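# Move blue carton from bookcase row to desk

## Task

Remove the blue carton from the row of cartons on the bookcase and set it down on the desk. The brown cartons have to stay where they were, neither displaced nor rotated. The robot must not tip over or be left leaning, or the task fails. The result only counts if it stays in place without the robot holding it, so release the carton and back the robot away at the end.

## Robot and tools

Robot: a two-wheeled base (differential drive, cannot go sideways) carrying a lifting column with a tilting head and two six-joint arms, each ending in a two-finger gripper. Shoulder height S = 0.90 m + column_m. With arms folded the robot is 0.73 m long, 0.62 m wide, and its front sits 0.40 m ahead of the column.

Frames: the base frame has its origin on the floor under the column, x forward, y to the left, z up. left_hand and right_hand are reported in this frame; each is the point where the fingers meet (tips are 8 mm further on). The hand's z axis runs along the fingers, its y axis across the opening. Odometry is the base frame as it was at the start of the scene; base_odometry only counts wheel rotation, so slip shows up as travel. Heading is in radians, positive to the left.

execute_actions: argument actions is a list holding one action (or empty, which just returns state and pictures). An action may contain base, joints, or both, plus optional speeds. base holds exactly one command: translate_m (relative drive distance in metres from where the base is now, forward positive, -3 to 3) or rotate_rad (relative turn in radians, left/counter-clockwise positive, -3.2 to 3.2). joints is a map from joint name to an absolute target: column_m 0 to 0.8 m; head_tilt_rad -0.61 to 1.308 (positive tilts down); left_joint1_rad to left_joint6_rad and right_joint1_rad to right_joint6_rad in radians (joint1 ±2.879, joint2 0 to 3.141, joint3 0 to 3.019, joint4 -1.692 to 1.57, joint5 ±1.57 with positive swinging the hand to the robot's right, joint6 ±2.094 roll, positive clockwise seen from behind); left_gripper_m and right_gripper_m are the fingertip gap in metres, 0 (closed) to 0.093. speeds caps translate_m (0.05 to 0.8 m/s) or rotate_rad (0.1 to 1 rad/s) for that action only; it does not slow the arms. A base move that would take too long at its set speed is refused. Unknown keys or out-of-range numbers make the whole call be refused. cameras picks which pictures return: cam_head_left, cam_head_right, cam_left_wrist, cam_right_wrist, nav_camera, or all; [] gives none.

Arm geometry (rough): with left_joint1_rad -1.57 or right_joint1_rad 1.57 and joints 5, 6 at 0, the arm moves in a forward-facing vertical plane 0.23 m beside the column. Let a = j2 - 0.35, b = 1.05 + j2 - j3, c = b - j4 (c = 1.57 means fingers pointing straight down). The hand is about 0.12 + 0.39 sin a + 0.38 cos b + 0.25 cos c m ahead and S + 0.39 cos a - 0.38 sin b - 0.25 sin c high. Real hands sag lower and nearer the column by up to ~5 cm (more when loaded). Reach is about 1 m from the shoulder. Keep heavy loads with fingers steeply down; grip force is reduced here (about 13 to 25 N per pad), so grasp firmly and carefully.

Reading results: base_status and joint_status report each motion: done, off_target (stopped short and may still be pushing), contact_stop (base wheel stall or column touch), time_out, not_followed (a self-collision check withheld arm targets; back the moved joints off by at least 0.05 rad or move the other arm away). Omitted joints keep pushing toward old targets. A gripper that stays 0.002 m or more above its target is holding something. motor_effort lists only left_wheel and right_wheel (percent, peak in brackets). turned_by_wheels versus turned_by_imu disagreeing by over ~4% and at least 0.05 rad means a collision or slip. base_tilt is in degrees (forward, right positive); a drop of 0.5 degrees or more in forward during a move means the robot is tipping back. wheel_motors_off = 1 means the wheels are unpowered after overload. A reported stop cancels the rest of that reply's motion calls.

wait: seconds from 0 to 10; nothing new is commanded; returns state and pictures.

zoom_image: camera name and region [x0, y0, x1, y1] in pixels of that camera's latest full picture, at most 504 by 504.

read_manual: optional section (only "licences"); returns licence text, no motion.

finished_scene: scene is the current scene's number; it ends the scene permanently, so the carton must already be released, resting on the desk, and the robot clear.

Cameras: head cameras sit 0.91 to 1.03 m + column_m up, looking ahead and down by roughly head_tilt_rad. Wrist cameras ride behind the fingertips and look along the fingers, tilted 0.62 rad toward the hand's +x; with fingers down, picture-up is farther ahead. nav_camera is on the base front, 0.23 m up, looking forward.

Avoid: arms striking or squeezing each other (a hard press ends the run); pushing the base into furniture for seconds (wheels cut out for 2 s); desk or shelf edges above 0.30 m passing over the housing into the column; nudging the brown cartons; dropping or sliding the carton. Approach contacts in small joint steps (about 0.05 rad per call from the last target), since tiny target changes under ~0.03 rad may not move a joint. If a base move stalls, back off 0.05 m before turning. If the column stops on a touch, it refuses further descent until raised 0.2 m. To relieve a blocked arm, resend its current joint readings as targets. Sustained pushing or holding heats motors; at 100 °C the arm goes limp and drops.

Each tool is called by a JSON object that holds its "name" and its "arguments".

## Session

{"name": "execute_actions", "arguments": {"actions": []}}

Scene clock: 0.00 s.
base_odometry: x=+0.000 y=+0.000 heading=+0.000 (m, m, rad; odometry frame)
turned_by_wheels: +0.000 (rad since the last result)
turned_by_imu: +0.000 (rad since the last result)
base_tilt: forward=+0.4 right=-1.0 (deg)
base_status: not commanded
joint_positions: column_m=+0.556 head_tilt_rad=+0.867 left_joint1_rad=-1.581 left_joint2_rad=+0.880 left_joint3_rad=+0.399 left_joint4_rad=-0.969 left_joint5_rad=+0.043 left_joint6_rad=-0.060 left_gripper_m=+0.095 right_joint1_rad=+1.598 right_joint2_rad=+0.882 right_joint3_rad=+0.424 right_joint4_rad=-0.895 right_joint5_rad=-0.038 right_joint6_rad=-0.073 right_gripper_m=+0.094
joint_status: not commanded
wheel_motors_off: 0
motor_effort: left_wheel=+2 right_wheel=+1 (%)
left_hand: x=+0.1394 y=+0.2151 z=+1.2606 quat_wxyz=(+0.448, +0.032, -0.894, +0.009) (m; base frame)
right_hand: x=+0.1637 y=-0.2127 z=+1.2425 quat_wxyz=(+0.402, +0.037, -0.914, -0.040) (m; base frame)
pictures: cam_head_left, cam_head_right, cam_left_wrist, cam_right_wrist, nav_camera
Images, in order (width x height): cam_head_left 672x504, cam_head_right 672x504, cam_left_wrist 504x504, cam_right_wrist 504x504, nav_camera 672x504.

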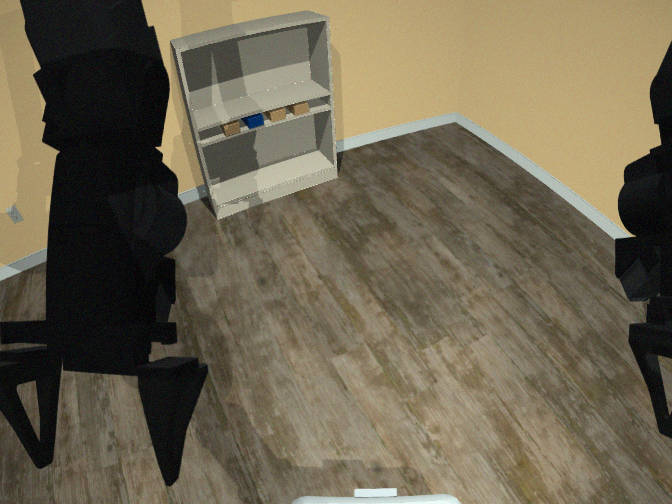

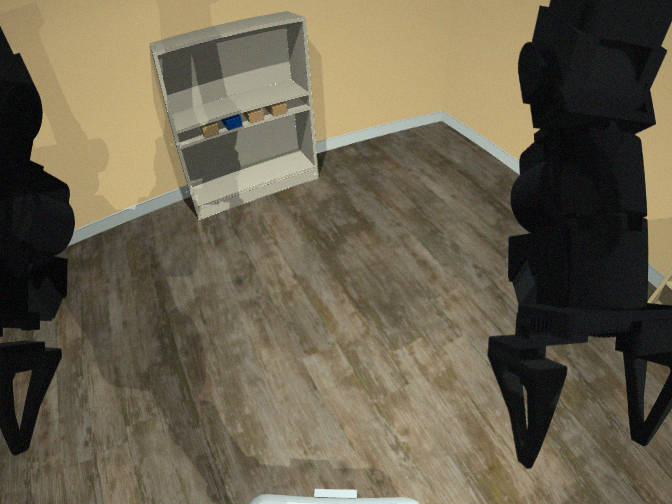

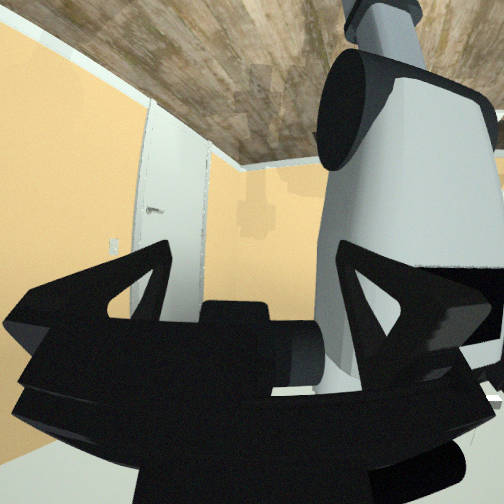

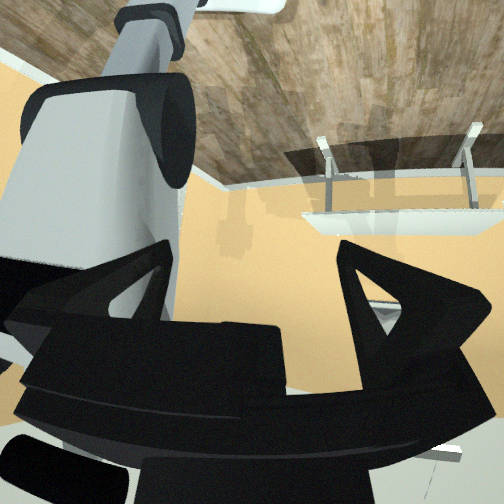

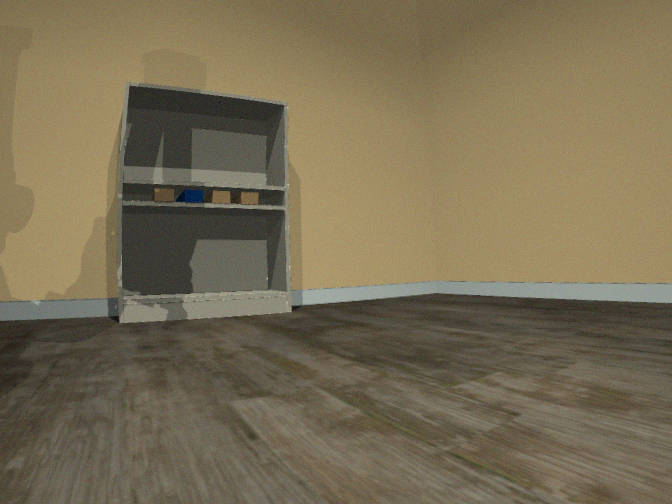

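{"name": "execute_actions", "arguments": {"actions": [{"base":{"translate_m":1.3},"joints":{"column_m":0.3,"head_tilt_rad":0.6}}], "cameras": []}}

{"name": "execute_actions", "arguments": {"actions": [{"base":{"rotate_rad":0.48}}], "cameras": ["cam_head_left","cam_head_right","nav_camera"]}}

Scene clock: 12.53 s.
base_odometry: x=+1.300 y=+0.000 heading=+0.000 (m, m, rad; odometry frame)
turned_by_wheels: +0.000 (rad since the last result)
turned_by_imu: +0.003 (rad since the last result)
base_tilt: forward=+0.3 right=-0.8 (deg)
base_status: done
joint_positions: column_m=+0.300 head_tilt_rad=+0.617 left_joint1_rad=-1.581 left_joint2_rad=+0.880 left_joint3_rad=+0.401 left_joint4_rad=-0.969 left_joint5_rad=+0.043 left_joint6_rad=-0.060 left_gripper_m=+0.095 right_joint1_rad=+1.598 right_joint2_rad=+0.882 right_joint3_rad=+0.425 right_joint4_rad=-0.895 right_joint5_rad=-0.038 right_joint6_rad=-0.073 right_gripper_m=+0.094
joint_status: all done
wheel_motors_off: 0
motor_effort: left_wheel=+0(40) right_wheel=+1(31) (%)
left_hand: x=+0.1405 y=+0.2151 z=+1.0042 quat_wxyz=(+0.447, +0.032, -0.894, +0.009) (m; base frame)
right_hand: x=+0.1648 y=-0.2127 z=+0.9862 quat_wxyz=(+0.401, +0.037, -0.914, -0.040) (m; base frame)
pictures: none
No camera images: the call's "cameras" was empty. Leave "cameras" out to get every camera's image.

Scene clock: 14.23 s.
base_odometry: x=+1.300 y=+0.000 heading=+0.480 (m, m, rad; odometry frame)
turned_by_wheels: +0.480 (rad since the last result)
turned_by_imu: +0.476 (rad since the last result)
base_tilt: forward=+0.3 right=-0.8 (deg)
base_status: done
joint_positions: column_m=+0.300 head_tilt_rad=+0.617 left_joint1_rad=-1.581 left_joint2_rad=+0.880 left_joint3_rad=+0.401 left_joint4_rad=-0.969 left_joint5_rad=+0.043 left_joint6_rad=-0.060 left_gripper_m=+0.095 right_joint1_rad=+1.598 right_joint2_rad=+0.882 right_joint3_rad=+0.425 right_joint4_rad=-0.895 right_joint5_rad=-0.038 right_joint6_rad=-0.073 right_gripper_m=+0.094
joint_status: not commanded
wheel_motors_off: 0
motor_effort: left_wheel=+0(30) right_wheel=+0(37) (%)
left_hand: x=+0.1405 y=+0.2151 z=+1.0042 quat_wxyz=(+0.447, +0.032, -0.894, +0.009) (m; base frame)
right_hand: x=+0.1648 y=-0.2127 z=+0.9862 quat_wxyz=(+0.401, +0.037, -0.914, -0.040) (m; base frame)
pictures: cam_head_left, cam_head_right, nav_camera
camera_calibration (this result's frames):
cam_head_left: T_world_to_cam=[[0.0424298, -0.998149, -0.0435757, 0.104491], [-0.501437, 0.0164491, -0.865038, 1.13048], [0.864153, 0.0585539, -0.499811, 0.528654], [0, 0, 0, 1]] pos_world=[0.105592, 0.0547475, 1.24669]
cam_head_right: T_world_to_cam=[[0.0409137, -0.998763, -0.0282578, -0.0288192], [-0.490874, 0.00454085, -0.871219, 1.14007], [0.870269, 0.0495158, -0.490081, 0.517823], [0, 0, 0, 1]] pos_world=[0.110165, -0.0596009, 1.24621]
Images, in order (width x height): cam_head_left 672x504, cam_head_right 672x504, nav_camera 672x504.

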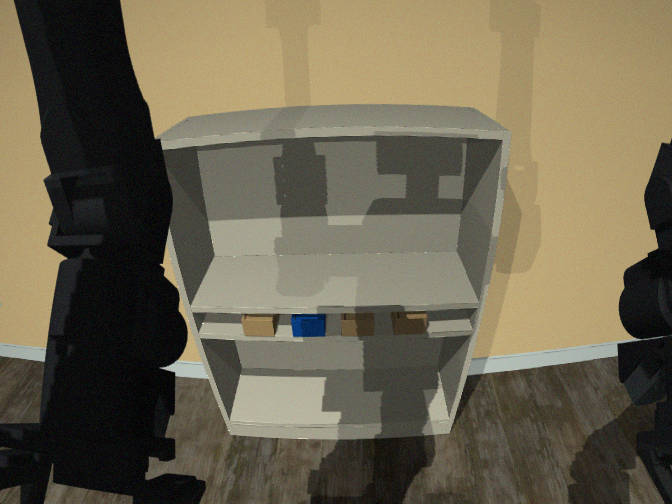

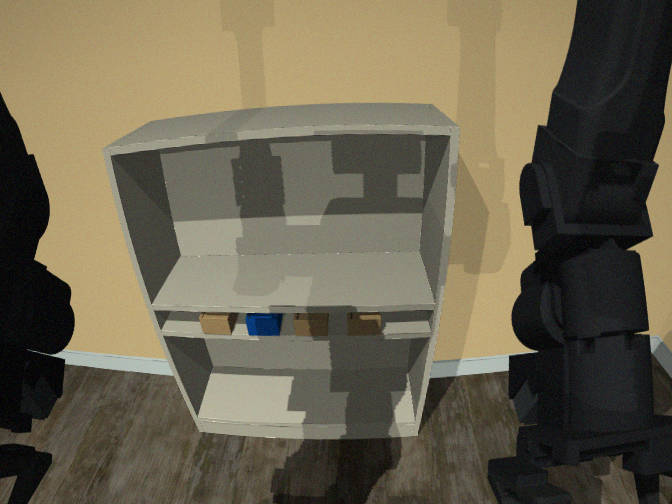

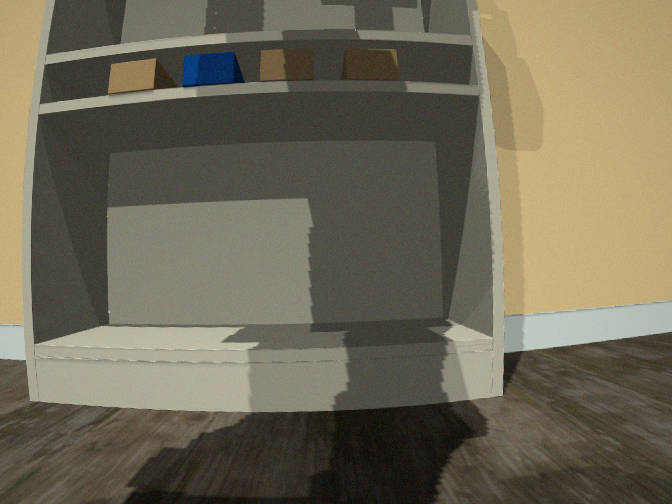

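{"name": "zoom_image", "arguments": {"camera": "cam_head_left", "region": [190,280,490,360]}}

{"name": "zoom_image", "arguments": {"camera": "nav_camera", "region": [30,20,490,130]}}

Region (190, 280, 490, 360) of cam_head_left's 672x504 image, scaled by 1.680, with more detail than that image has; it fills the top 134 rows of this view, and the rest is white.

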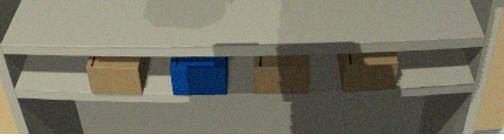

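Region (30, 20, 490, 130) of nav_camera's 672x504 image, scaled by 1.096, with more detail than that image has; it fills the top 121 rows of this view, and the rest is white.

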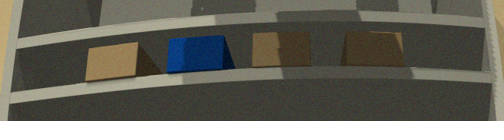

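{"name": "execute_actions", "arguments": {"actions": [{"base":{"translate_m":-0.25}}], "cameras": []}}

{"name": "execute_actions", "arguments": {"actions": [{"joints":{"left_joint1_rad":-1.62,"left_joint2_rad":1.85,"left_joint3_rad":1.5,"left_joint4_rad":1.45,"left_joint5_rad":0,"left_joint6_rad":0,"left_gripper_m":0.093}}], "cameras": []}}

{"name": "execute_actions", "arguments": {"actions": [{"joints":{"column_m":0.02,"head_tilt_rad":0.4}}]}}

Scene clock: 26.67 s.
base_odometry: x=+1.078 y=-0.115 heading=+0.480 (m, m, rad; odometry frame)
turned_by_wheels: +0.001 (rad since the last result)
turned_by_imu: +0.001 (rad since the last result)
base_tilt: forward=+0.2 right=-0.9 (deg)
base_status: done
joint_positions: column_m=+0.300 head_tilt_rad=+0.617 left_joint1_rad=-1.581 left_joint2_rad=+0.879 left_joint3_rad=+0.396 left_joint4_rad=-0.969 left_joint5_rad=+0.043 left_joint6_rad=-0.060 left_gripper_m=+0.095 right_joint1_rad=+1.598 right_joint2_rad=+0.882 right_joint3_rad=+0.421 right_joint4_rad=-0.895 right_joint5_rad=-0.038 right_joint6_rad=-0.073 right_gripper_m=+0.094
joint_status: not commanded
wheel_motors_off: 0
motor_effort: left_wheel=+1(44) right_wheel=-1(48) (%)
left_hand: x=+0.1381 y=+0.2151 z=+1.0051 quat_wxyz=(+0.448, +0.032, -0.893, +0.009) (m; base frame)
right_hand: x=+0.1625 y=-0.2128 z=+0.9868 quat_wxyz=(+0.403, +0.037, -0.913, -0.040) (m; base frame)
pictures: none
No camera images: the call's "cameras" was empty. Leave "cameras" out to get every camera's image.

Scene clock: 28.73 s.
base_odometry: x=+1.078 y=-0.115 heading=+0.481 (m, m, rad; odometry frame)
turned_by_wheels: +0.000 (rad since the last result)
turned_by_imu: +0.000 (rad since the last result)
base_tilt: forward=+0.2 right=-0.9 (deg)
base_status: not commanded
joint_positions: column_m=+0.300 head_tilt_rad=+0.617 left_joint1_rad=-1.616 left_joint2_rad=+1.851 left_joint3_rad=+1.494 left_joint4_rad=+1.437 left_joint5_rad=+0.003 left_joint6_rad=-0.012 left_gripper_m=+0.093 right_joint1_rad=+1.598 right_joint2_rad=+0.882 right_joint3_rad=+0.421 right_joint4_rad=-0.895 right_joint5_rad=-0.038 right_joint6_rad=-0.073 right_gripper_m=+0.094
joint_status: all done
wheel_motors_off: 0
motor_effort: left_wheel=+3(3) right_wheel=-2(2) (%)
left_hand: x=+0.8165 y=+0.1943 z=+0.8591 quat_wxyz=(-0.718, +0.009, -0.695, +0.027) (m; base frame)
right_hand: x=+0.1625 y=-0.2128 z=+0.9868 quat_wxyz=(+0.403, +0.037, -0.913, -0.040) (m; base frame)
pictures: none
No camera images: the call's "cameras" was empty. Leave "cameras" out to get every camera's image.

Scene clock: 32.90 s.
base_odometry: x=+1.078 y=-0.115 heading=+0.481 (m, m, rad; odometry frame)
turned_by_wheels: +0.000 (rad since the last result)
turned_by_imu: +0.001 (rad since the last result)
base_tilt: forward=+0.5 right=-0.8 (deg)
base_status: not commanded
joint_positions: column_m=+0.020 head_tilt_rad=+0.419 left_joint1_rad=-1.616 left_joint2_rad=+1.851 left_joint3_rad=+1.494 left_joint4_rad=+1.437 left_joint5_rad=+0.003 left_joint6_rad=-0.012 left_gripper_m=+0.093 right_joint1_rad=+1.598 right_joint2_rad=+0.882 right_joint3_rad=+0.421 right_joint4_rad=-0.895 right_joint5_rad=-0.038 right_joint6_rad=-0.073 right_gripper_m=+0.094
joint_status: all done
wheel_motors_off: 0
motor_effort: left_wheel=+2(2) right_wheel=-4(3) (%)
left_hand: x=+0.8165 y=+0.1943 z=+0.5791 quat_wxyz=(-0.718, +0.009, -0.695, +0.027) (m; base frame)
right_hand: x=+0.1625 y=-0.2128 z=+0.7068 quat_wxyz=(+0.403, +0.037, -0.913, -0.040) (m; base frame)
pictures: cam_head_left, cam_head_right, cam_left_wrist, cam_right_wrist, nav_camera
camera_calibration (this result's frames):
cam_head_left: T_world_to_cam=[[0.0501781, -0.998149, -0.0343698, 0.0826407], [-0.321327, 0.0164491, -0.946826, 0.961534], [0.945638, 0.0585539, -0.319906, 0.203638], [0, 0, 0, 1]] pos_world=[0.112252, 0.0547475, 0.978391]
cam_head_right: T_world_to_cam=[[0.045676, -0.998763, -0.0196502, -0.0456292], [-0.309753, 0.00454085, -0.950806, 0.967133], [0.949719, 0.0495158, -0.309163, 0.194614], [0, 0, 0, 1]] pos_world=[0.116828, -0.0596009, 0.978827]
cam_left_wrist: T_world_to_cam=[[-0.0238893, -0.997925, 0.0597884, 0.179085], [-0.552283, -0.0366772, -0.83285, 0.943515], [0.833315, -0.0529163, -0.550261, -0.227484], [0, 0, 0, 1]] pos_world=[0.714931, 0.201281, 0.649924]
cam_right_wrist: T_world_to_cam=[[0.0336375, -0.992841, -0.114613, -0.136596], [-0.110965, -0.117679, 0.986832, -0.697797], [-0.993255, -0.0204765, -0.114129, 0.36401], [0, 0, 0, 1]] pos_world=[0.288718, -0.210281, 0.714497]
Images, in order (width x height): cam_head_left 672x504, cam_head_right 672x504, cam_left_wrist 504x504, cam_right_wrist 504x504, nav_camera 672x504.

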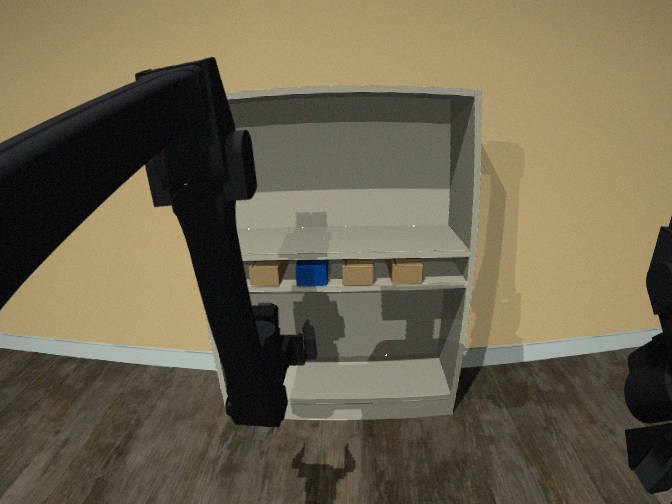

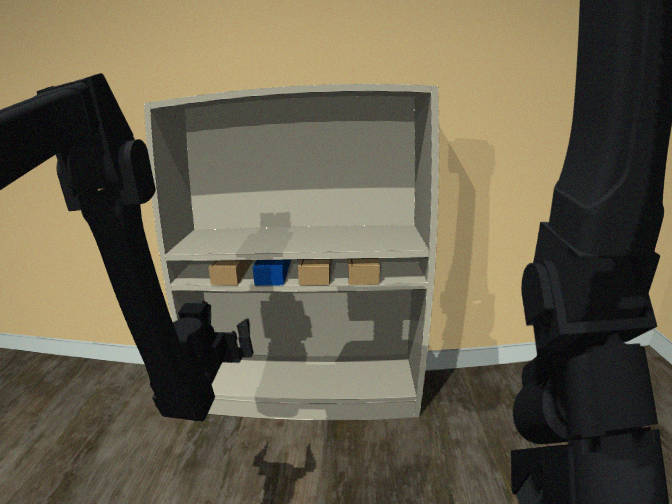

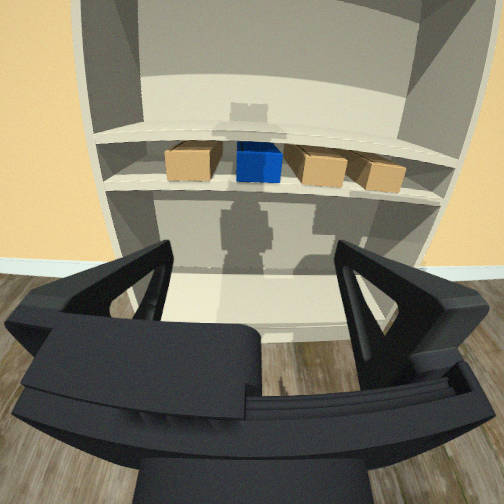

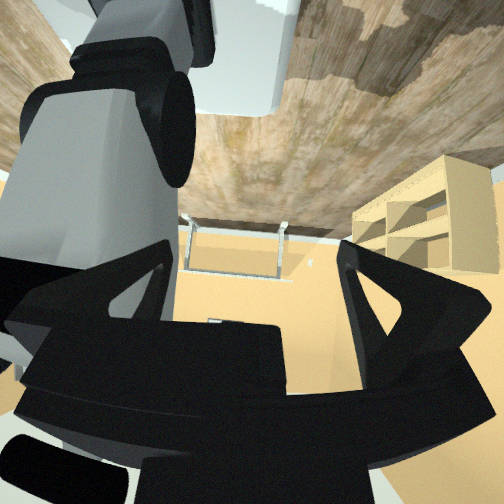

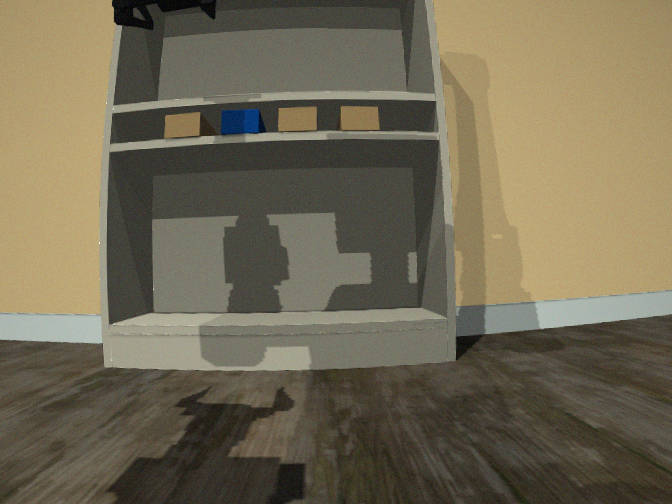

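{"name": "execute_actions", "arguments": {"actions": [{"base":{"translate_m":0.27},"joints":{"left_joint1_rad":-1.64,"left_joint2_rad":1.98,"left_joint3_rad":1.55,"left_joint4_rad":1.49,"left_joint5_rad":-0.06,"left_joint6_rad":0.05}}], "cameras": ["cam_head_right","cam_left_wrist","nav_camera"]}}

Scene clock: 37.47 s.
base_odometry: x=+1.318 y=+0.009 heading=+0.481 (m, m, rad; odometry frame)
turned_by_wheels: +0.000 (rad since the last result)
turned_by_imu: +0.001 (rad since the last result)
base_tilt: forward=+0.5 right=-0.9 (deg)
base_status: done
joint_positions: column_m=+0.020 head_tilt_rad=+0.418 left_joint1_rad=-1.635 left_joint2_rad=+1.988 left_joint3_rad=+1.543 left_joint4_rad=+1.481 left_joint5_rad=-0.057 left_joint6_rad=+0.036 left_gripper_m=+0.093 right_joint1_rad=+1.598 right_joint2_rad=+0.882 right_joint3_rad=+0.425 right_joint4_rad=-0.895 right_joint5_rad=-0.038 right_joint6_rad=-0.073 right_gripper_m=+0.094
joint_status: all done
wheel_motors_off: 0
motor_effort: left_wheel=+1(37) right_wheel=+1(52) (%)
left_hand: x=+0.7826 y=+0.1890 z=+0.5115 quat_wxyz=(-0.702, +0.015, -0.712, -0.002) (m; base frame)
right_hand: x=+0.1646 y=-0.2127 z=+0.7062 quat_wxyz=(+0.401, +0.037, -0.914, -0.040) (m; base frame)
pictures: cam_head_right, cam_left_wrist, nav_camera
camera_calibration (this result's frames):
cam_head_right: T_world_to_cam=[[0.0456836, -0.998763, -0.0196326, -0.0456474], [-0.309386, 0.00454085, -0.950926, 0.967235], [0.949839, 0.0495158, -0.308796, 0.194239], [0, 0, 0, 1]] pos_world=[0.116839, -0.0596009, 0.978852]
cam_left_wrist: T_world_to_cam=[[0.0269703, -0.999247, 0.0278769, 0.153814], [-0.589343, -0.0384195, -0.806969, 0.884452], [0.807433, 0.00533517, -0.589936, -0.207229], [0, 0, 0, 1]] pos_world=[0.684421, 0.188784, 0.587185]
Images, in order (width x height): cam_head_right 672x504, cam_left_wrist 504x504, nav_camera 672x504.

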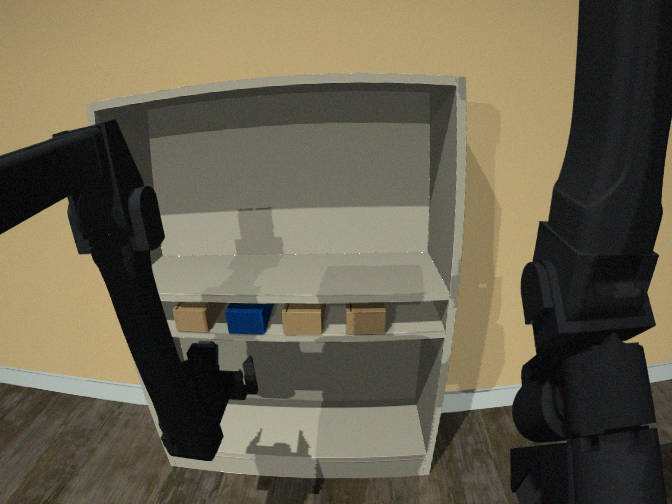

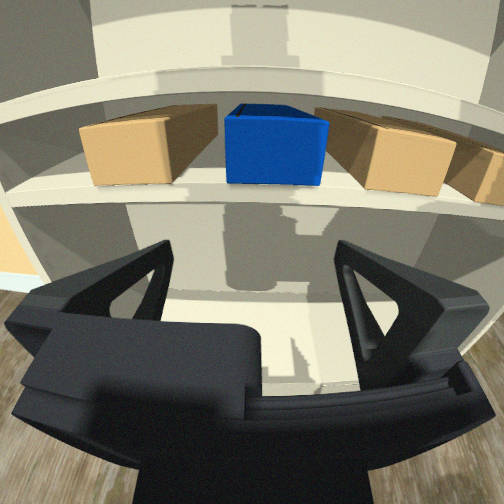

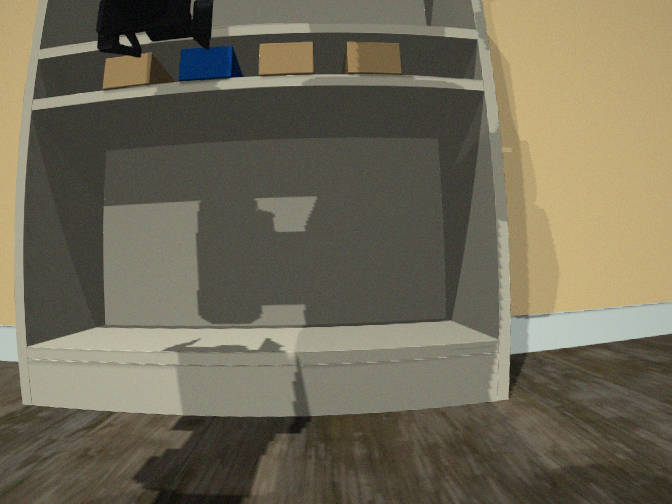

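{"name": "execute_actions", "arguments": {"actions": [{"base":{"translate_m":0.06},"joints":{"left_joint1_rad":-1.667,"column_m":0.05}}], "cameras": ["cam_head_right","cam_left_wrist","nav_camera"]}}

Scene clock: 43.73 s.
base_odometry: x=+1.371 y=+0.037 heading=+0.482 (m, m, rad; odometry frame)
turned_by_wheels: +0.001 (rad since the last result)
turned_by_imu: +0.001 (rad since the last result)
base_tilt: forward=+0.4 right=-0.8 (deg)
base_status: done
joint_positions: column_m=+0.050 head_tilt_rad=+0.418 left_joint1_rad=-1.665 left_joint2_rad=+1.985 left_joint3_rad=+1.544 left_joint4_rad=+1.481 left_joint5_rad=-0.058 left_joint6_rad=+0.036 left_gripper_m=+0.093 right_joint1_rad=+1.598 right_joint2_rad=+0.882 right_joint3_rad=+0.425 right_joint4_rad=-0.895 right_joint5_rad=-0.038 right_joint6_rad=-0.073 right_gripper_m=+0.094
joint_status: all done
wheel_motors_off: 0
motor_effort: left_wheel=+1(46) right_wheel=-1(42) (%)
left_hand: x=+0.7836 y=+0.1677 z=+0.5450 quat_wxyz=(-0.703, +0.020, -0.711, +0.013) (m; base frame)
right_hand: x=+0.1648 y=-0.2127 z=+0.7361 quat_wxyz=(+0.401, +0.037, -0.914, -0.040) (m; base frame)
pictures: cam_head_right, cam_left_wrist, nav_camera
camera_calibration (this result's frames):
cam_head_right: T_world_to_cam=[[0.0456875, -0.998763, -0.0196235, -0.0450698], [-0.309198, 0.00454085, -0.950987, 0.995728], [0.9499, 0.0495158, -0.308608, 0.203276], [0, 0, 0, 1]] pos_world=[0.116844, -0.0596009, 1.00877]
cam_left_wrist: T_world_to_cam=[[0.012606, -0.998433, 0.0545171, 0.128158], [-0.586646, -0.0515368, -0.808202, 0.911967], [0.809746, -0.021794, -0.586376, -0.187371], [0, 0, 0, 1]] pos_world=[0.685109, 0.170874, 0.620197]
Images, in order (width x height): cam_head_right 672x504, cam_left_wrist 504x504, nav_camera 672x504.

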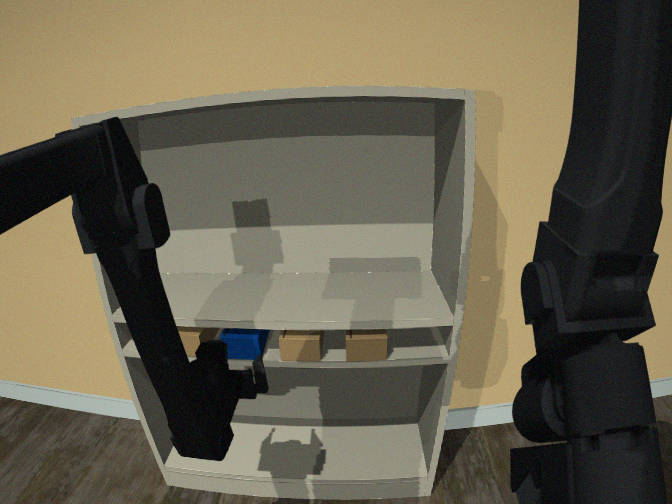

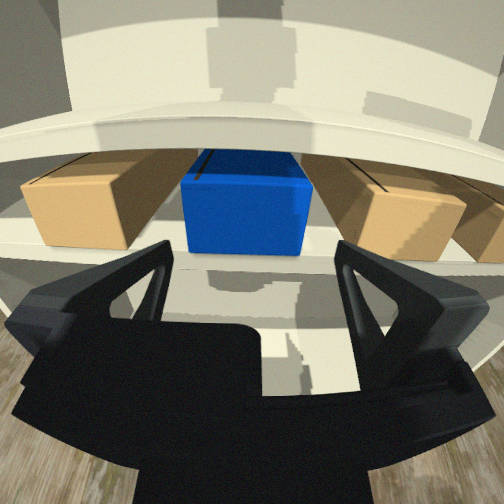

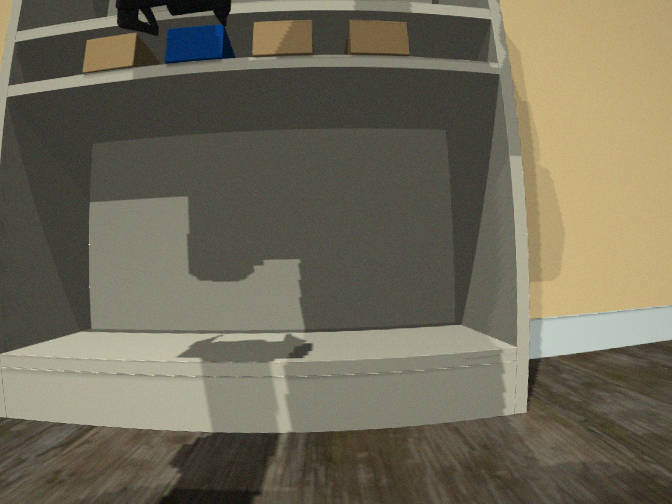

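{"name": "execute_actions", "arguments": {"actions": [{"base":{"rotate_rad":0.008},"joints":{"left_joint6_rad":0.09}}], "cameras": []}}

{"name": "execute_actions", "arguments": {"actions": [{"base":{"translate_m":0.028},"speeds":{"translate_m":0.05}}], "cameras": ["cam_left_wrist","nav_camera"]}}

Scene clock: 49.40 s.
base_odometry: x=+1.371 y=+0.037 heading=+0.489 (m, m, rad; odometry frame)
turned_by_wheels: +0.007 (rad since the last result)
turned_by_imu: +0.007 (rad since the last result)
base_tilt: forward=+0.4 right=-1.0 (deg)
base_status: done
joint_positions: column_m=+0.050 head_tilt_rad=+0.418 left_joint1_rad=-1.665 left_joint2_rad=+1.985 left_joint3_rad=+1.544 left_joint4_rad=+1.481 left_joint5_rad=-0.058 left_joint6_rad=+0.076 left_gripper_m=+0.093 right_joint1_rad=+1.598 right_joint2_rad=+0.882 right_joint3_rad=+0.425 right_joint4_rad=-0.895 right_joint5_rad=-0.038 right_joint6_rad=-0.073 right_gripper_m=+0.094
joint_status: all done
wheel_motors_off: 0
motor_effort: left_wheel=+0(31) right_wheel=+1(31) (%)
left_hand: x=+0.7836 y=+0.1679 z=+0.5450 quat_wxyz=(-0.703, +0.006, -0.711, -0.002) (m; base frame)
right_hand: x=+0.1648 y=-0.2127 z=+0.7361 quat_wxyz=(+0.401, +0.037, -0.914, -0.040) (m; base frame)
pictures: none
No camera images: the call's "cameras" was empty. Leave "cameras" out to get every camera's image.

Scene clock: 50.40 s.
base_odometry: x=+1.396 y=+0.050 heading=+0.489 (m, m, rad; odometry frame)
turned_by_wheels: +0.001 (rad since the last result)
turned_by_imu: +0.001 (rad since the last result)
base_tilt: forward=+0.2 right=-0.8 (deg)
base_status: done
joint_positions: column_m=+0.050 head_tilt_rad=+0.418 left_joint1_rad=-1.665 left_joint2_rad=+1.985 left_joint3_rad=+1.544 left_joint4_rad=+1.481 left_joint5_rad=-0.058 left_joint6_rad=+0.076 left_gripper_m=+0.093 right_joint1_rad=+1.598 right_joint2_rad=+0.882 right_joint3_rad=+0.424 right_joint4_rad=-0.895 right_joint5_rad=-0.038 right_joint6_rad=-0.073 right_gripper_m=+0.094
joint_status: not commanded
wheel_motors_off: 0
motor_effort: left_wheel=+0(34) right_wheel=+0(36) (%)
left_hand: x=+0.7841 y=+0.1680 z=+0.5456 quat_wxyz=(-0.704, +0.006, -0.710, -0.002) (m; base frame)
right_hand: x=+0.1641 y=-0.2127 z=+0.7362 quat_wxyz=(+0.402, +0.037, -0.914, -0.040) (m; base frame)
pictures: cam_left_wrist, nav_camera
camera_calibration (this result's frames):
cam_left_wrist: T_world_to_cam=[[0.0124642, -0.999816, 0.0146102, 0.150533], [-0.586051, -0.0191432, -0.810048, 0.907835], [0.810178, 0.00153428, -0.586181, -0.191762], [0, 0, 0, 1]] pos_world=[0.685523, 0.168178, 0.620783]
Images, in order (width x height): cam_left_wrist 504x504, nav_camera 672x504.

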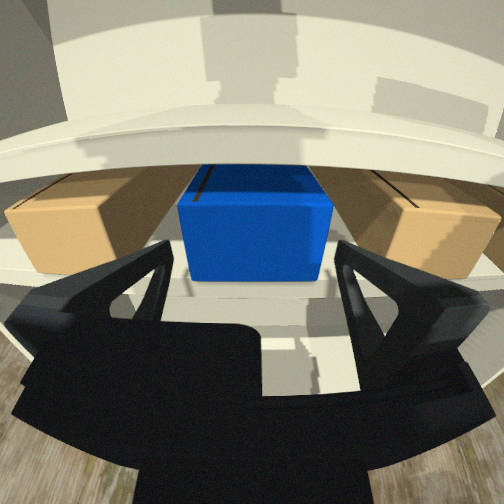

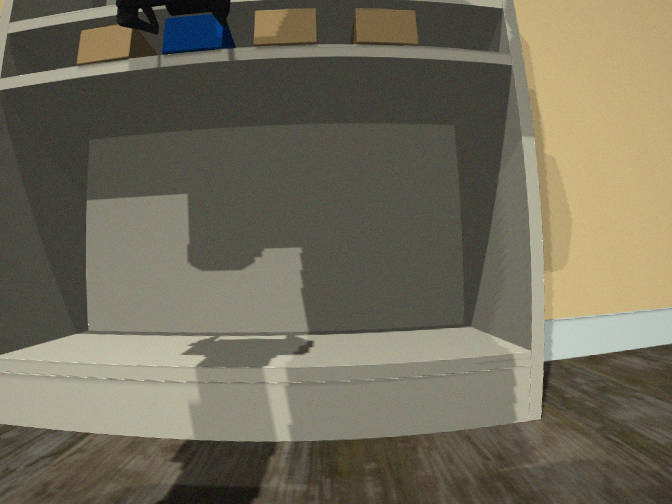

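{"name": "execute_actions", "arguments": {"actions": [{"base":{"translate_m":0.045},"speeds":{"translate_m":0.05},"joints":{"column_m":0.06}}], "cameras": ["cam_left_wrist","nav_camera"]}}

{"name": "execute_actions", "arguments": {"actions": [{"joints":{"left_gripper_m":0.06}}], "cameras": []}}

{"name": "execute_actions", "arguments": {"actions": [{"base":{"translate_m":-0.08},"speeds":{"translate_m":0.05}}], "cameras": ["cam_left_wrist","cam_head_right"]}}

Scene clock: 55.37 s.
base_odometry: x=+1.435 y=+0.072 heading=+0.490 (m, m, rad; odometry frame)
turned_by_wheels: +0.001 (rad since the last result)
turned_by_imu: +0.001 (rad since the last result)
base_tilt: forward=+0.4 right=-0.9 (deg)
base_status: done
joint_positions: column_m=+0.060 head_tilt_rad=+0.418 left_joint1_rad=-1.665 left_joint2_rad=+1.985 left_joint3_rad=+1.544 left_joint4_rad=+1.481 left_joint5_rad=-0.058 left_joint6_rad=+0.076 left_gripper_m=+0.093 right_joint1_rad=+1.598 right_joint2_rad=+0.882 right_joint3_rad=+0.424 right_joint4_rad=-0.895 right_joint5_rad=-0.038 right_joint6_rad=-0.073 right_gripper_m=+0.094
joint_status: all done
wheel_motors_off: 0
motor_effort: left_wheel=+1(37) right_wheel=+0(36) (%)
left_hand: x=+0.7842 y=+0.1680 z=+0.5557 quat_wxyz=(-0.704, +0.006, -0.710, -0.002) (m; base frame)
right_hand: x=+0.1641 y=-0.2127 z=+0.7462 quat_wxyz=(+0.402, +0.037, -0.914, -0.040) (m; base frame)
pictures: cam_left_wrist, nav_camera
camera_calibration (this result's frames):
cam_left_wrist: T_world_to_cam=[[0.0124898, -0.999815, 0.0146329, 0.150352], [-0.585743, -0.0191759, -0.81027, 0.915994], [0.810401, 0.00154896, -0.585874, -0.186305], [0, 0, 0, 1]] pos_world=[0.685641, 0.168178, 0.630852]
Images, in order (width x height): cam_left_wrist 504x504, nav_camera 672x504.

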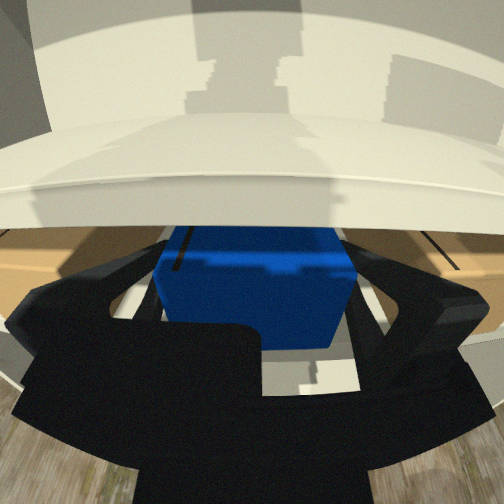

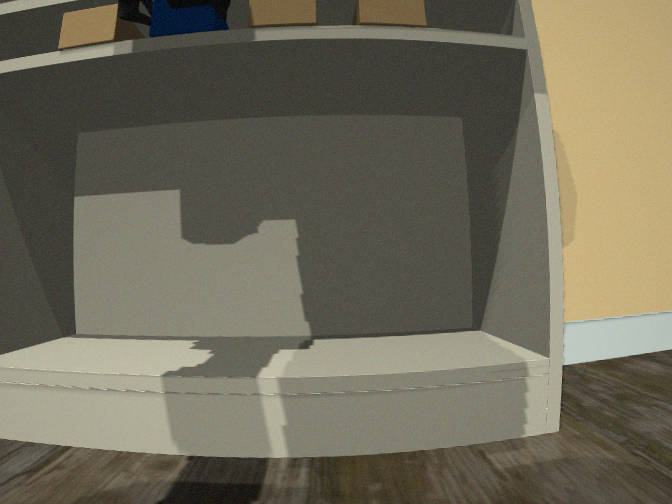

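Scene clock: 55.90 s.
base_odometry: x=+1.435 y=+0.072 heading=+0.490 (m, m, rad; odometry frame)
turned_by_wheels: +0.000 (rad since the last result)
turned_by_imu: +0.000 (rad since the last result)
base_tilt: forward=+0.4 right=-0.7 (deg)
base_status: not commanded
joint_positions: column_m=+0.060 head_tilt_rad=+0.418 left_joint1_rad=-1.665 left_joint2_rad=+1.985 left_joint3_rad=+1.544 left_joint4_rad=+1.481 left_joint5_rad=-0.058 left_joint6_rad=+0.076 left_gripper_m=+0.086 right_joint1_rad=+1.598 right_joint2_rad=+0.882 right_joint3_rad=+0.424 right_joint4_rad=-0.895 right_joint5_rad=-0.038 right_joint6_rad=-0.073 right_gripper_m=+0.094
joint_status: left_gripper_m off_target (ended at +0.086, target +0.060)
wheel_motors_off: 0
motor_effort: left_wheel=+0(0) right_wheel=+0(1) (%)
left_hand: x=+0.7842 y=+0.1680 z=+0.5557 quat_wxyz=(-0.704, +0.006, -0.710, -0.002) (m; base frame)
right_hand: x=+0.1641 y=-0.2127 z=+0.7462 quat_wxyz=(+0.402, +0.037, -0.914, -0.040) (m; base frame)
pictures: none
No camera images: the call's "cameras" was empty. Leave "cameras" out to get every camera's image.

Scene clock: 58.00 s.
base_odometry: x=+1.365 y=+0.034 heading=+0.489 (m, m, rad; odometry frame)
turned_by_wheels: -0.001 (rad since the last result)
turned_by_imu: -0.001 (rad since the last result)
base_tilt: forward=+0.3 right=-0.8 (deg)
base_status: done
joint_positions: column_m=+0.060 head_tilt_rad=+0.418 left_joint1_rad=-1.665 left_joint2_rad=+1.985 left_joint3_rad=+1.544 left_joint4_rad=+1.481 left_joint5_rad=-0.058 left_joint6_rad=+0.076 left_gripper_m=+0.086 right_joint1_rad=+1.598 right_joint2_rad=+0.882 right_joint3_rad=+0.422 right_joint4_rad=-0.895 right_joint5_rad=-0.038 right_joint6_rad=-0.073 right_gripper_m=+0.094
joint_status: not commanded
wheel_motors_off: 0
motor_effort: left_wheel=+0(28) right_wheel=+0(41) (%)
left_hand: x=+0.7842 y=+0.1680 z=+0.5558 quat_wxyz=(-0.704, +0.006, -0.710, -0.002) (m; base frame)
right_hand: x=+0.1629 y=-0.2128 z=+0.7466 quat_wxyz=(+0.403, +0.037, -0.914, -0.040) (m; base frame)
pictures: cam_head_right, cam_left_wrist
camera_calibration (this result's frames):
cam_head_right: T_world_to_cam=[[0.045688, -0.998763, -0.0196224, -0.0448747], [-0.309175, 0.00454085, -0.950994, 1.00525], [0.949907, 0.0495158, -0.308585, 0.206338], [0, 0, 0, 1]] pos_world=[0.116845, -0.0596009, 1.01877]
cam_left_wrist: T_world_to_cam=[[0.012512, -0.99982, 0.0142742, 0.150541], [-0.585438, -0.0188976, -0.810497, 0.915911], [0.810621, 0.0017843, -0.585568, -0.186632], [0, 0, 0, 1]] pos_world=[0.685613, 0.168156, 0.630908]
Images, in order (width x height): cam_head_right 672x504, cam_left_wrist 504x504.

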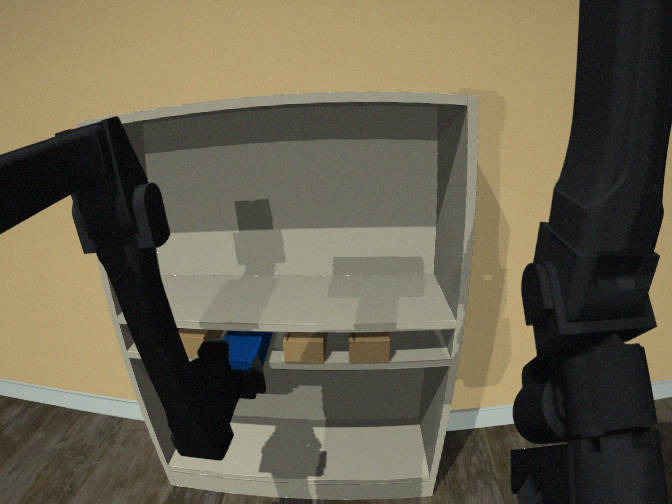

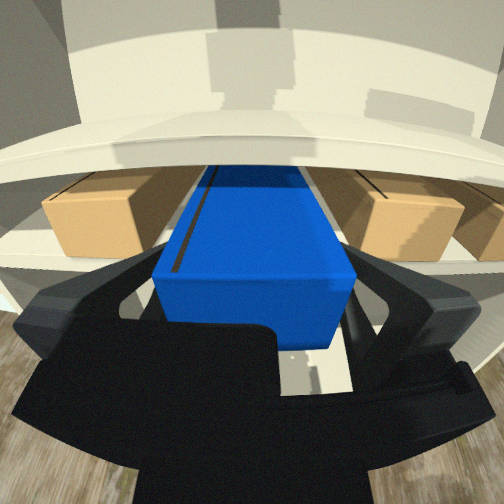

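{"name": "execute_actions", "arguments": {"actions": [{"base":{"translate_m":-0.03},"speeds":{"translate_m":0.05}}], "cameras": ["cam_left_wrist","nav_camera"]}}

Scene clock: 62.67 s.
base_odometry: x=+1.338 y=+0.020 heading=+0.488 (m, m, rad; odometry frame)
turned_by_wheels: -0.001 (rad since the last result)
turned_by_imu: +0.000 (rad since the last result)
base_tilt: forward=+0.2 right=-0.9 (deg)
base_status: done
joint_positions: column_m=+0.060 head_tilt_rad=+0.418 left_joint1_rad=-1.665 left_joint2_rad=+1.985 left_joint3_rad=+1.544 left_joint4_rad=+1.481 left_joint5_rad=-0.058 left_joint6_rad=+0.076 left_gripper_m=+0.086 right_joint1_rad=+1.598 right_joint2_rad=+0.882 right_joint3_rad=+0.422 right_joint4_rad=-0.895 right_joint5_rad=-0.038 right_joint6_rad=-0.073 right_gripper_m=+0.094
joint_status: not commanded
wheel_motors_off: 0
motor_effort: left_wheel=+0(42) right_wheel=+0(31) (%)
left_hand: x=+0.7841 y=+0.1680 z=+0.5557 quat_wxyz=(-0.704, +0.006, -0.710, -0.002) (m; base frame)
right_hand: x=+0.1629 y=-0.2128 z=+0.7466 quat_wxyz=(+0.403, +0.037, -0.914, -0.040) (m; base frame)
pictures: cam_left_wrist, nav_camera
camera_calibration (this result's frames):
cam_left_wrist: T_world_to_cam=[[0.0124863, -0.99982, 0.0142515, 0.150576], [-0.585746, -0.0188648, -0.810275, 0.915853], [0.810399, 0.00176961, -0.585876, -0.186228], [0, 0, 0, 1]] pos_world=[0.685496, 0.168156, 0.63084]
Images, in order (width x height): cam_left_wrist 504x504, nav_camera 672x504.

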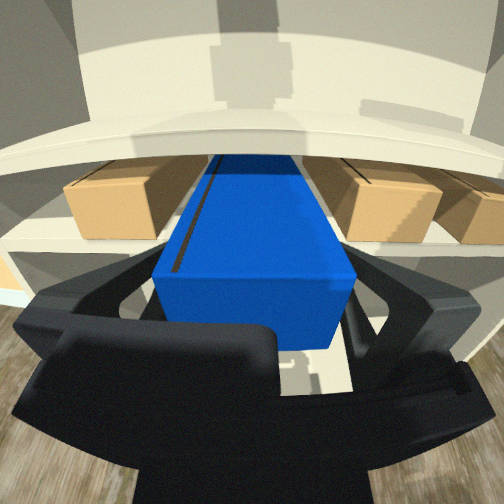

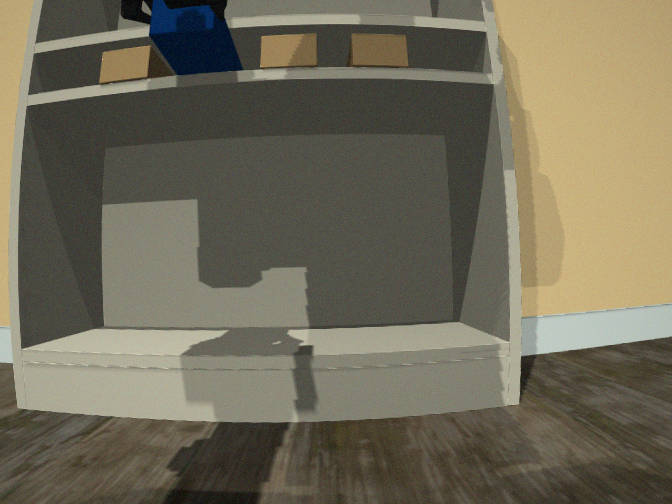

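{"name": "execute_actions", "arguments": {"actions": [{"base":{"translate_m":-0.05},"speeds":{"translate_m":0.07}}], "cameras": ["cam_left_wrist","cam_head_right"]}}

Scene clock: 70.03 s.
base_odometry: x=+1.294 y=-0.004 heading=+0.488 (m, m, rad; odometry frame)
turned_by_wheels: +0.000 (rad since the last result)
turned_by_imu: +0.001 (rad since the last result)
base_tilt: forward=+0.4 right=-0.9 (deg)
base_status: done
joint_positions: column_m=+0.060 head_tilt_rad=+0.418 left_joint1_rad=-1.665 left_joint2_rad=+1.985 left_joint3_rad=+1.545 left_joint4_rad=+1.481 left_joint5_rad=-0.058 left_joint6_rad=+0.076 left_gripper_m=+0.086 right_joint1_rad=+1.598 right_joint2_rad=+0.882 right_joint3_rad=+0.422 right_joint4_rad=-0.895 right_joint5_rad=-0.038 right_joint6_rad=-0.073 right_gripper_m=+0.094
joint_status: not commanded
wheel_motors_off: 0
motor_effort: left_wheel=-1(43) right_wheel=+0(28) (%)
left_hand: x=+0.7844 y=+0.1677 z=+0.5559 quat_wxyz=(-0.704, +0.006, -0.710, -0.002) (m; base frame)
right_hand: x=+0.1631 y=-0.2128 z=+0.7465 quat_wxyz=(+0.403, +0.037, -0.914, -0.040) (m; base frame)
pictures: cam_head_right, cam_left_wrist
camera_calibration (this result's frames):
cam_head_right: T_world_to_cam=[[0.045688, -0.998763, -0.0196224, -0.0448747], [-0.309175, 0.00454085, -0.950994, 1.00525], [0.949907, 0.0495158, -0.308585, 0.206338], [0, 0, 0, 1]] pos_world=[0.116845, -0.0596009, 1.01877]
cam_left_wrist: T_world_to_cam=[[0.012347, -0.999817, 0.0146272, 0.150204], [-0.585133, -0.0190866, -0.810713, 0.915998], [0.810844, 0.001451, -0.585261, -0.186958], [0, 0, 0, 1]] pos_world=[0.68572, 0.167931, 0.630996]
Images, in order (width x height): cam_head_right 672x504, cam_left_wrist 504x504.

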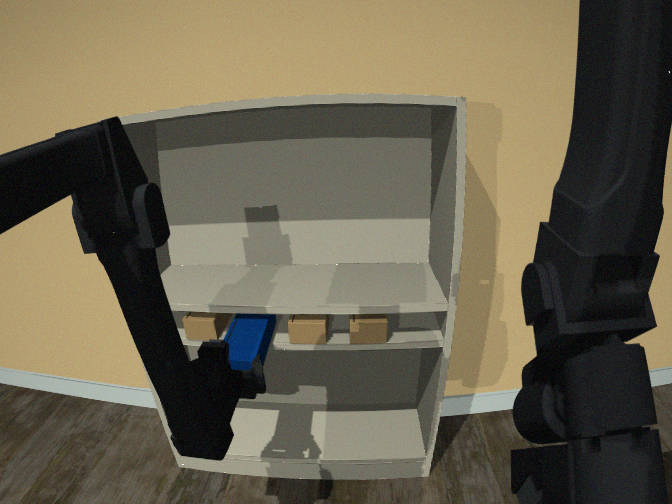

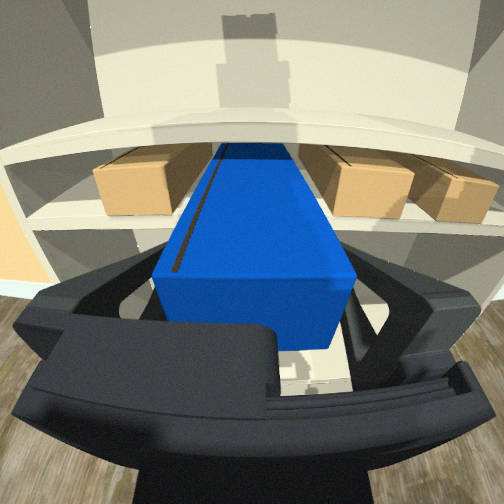

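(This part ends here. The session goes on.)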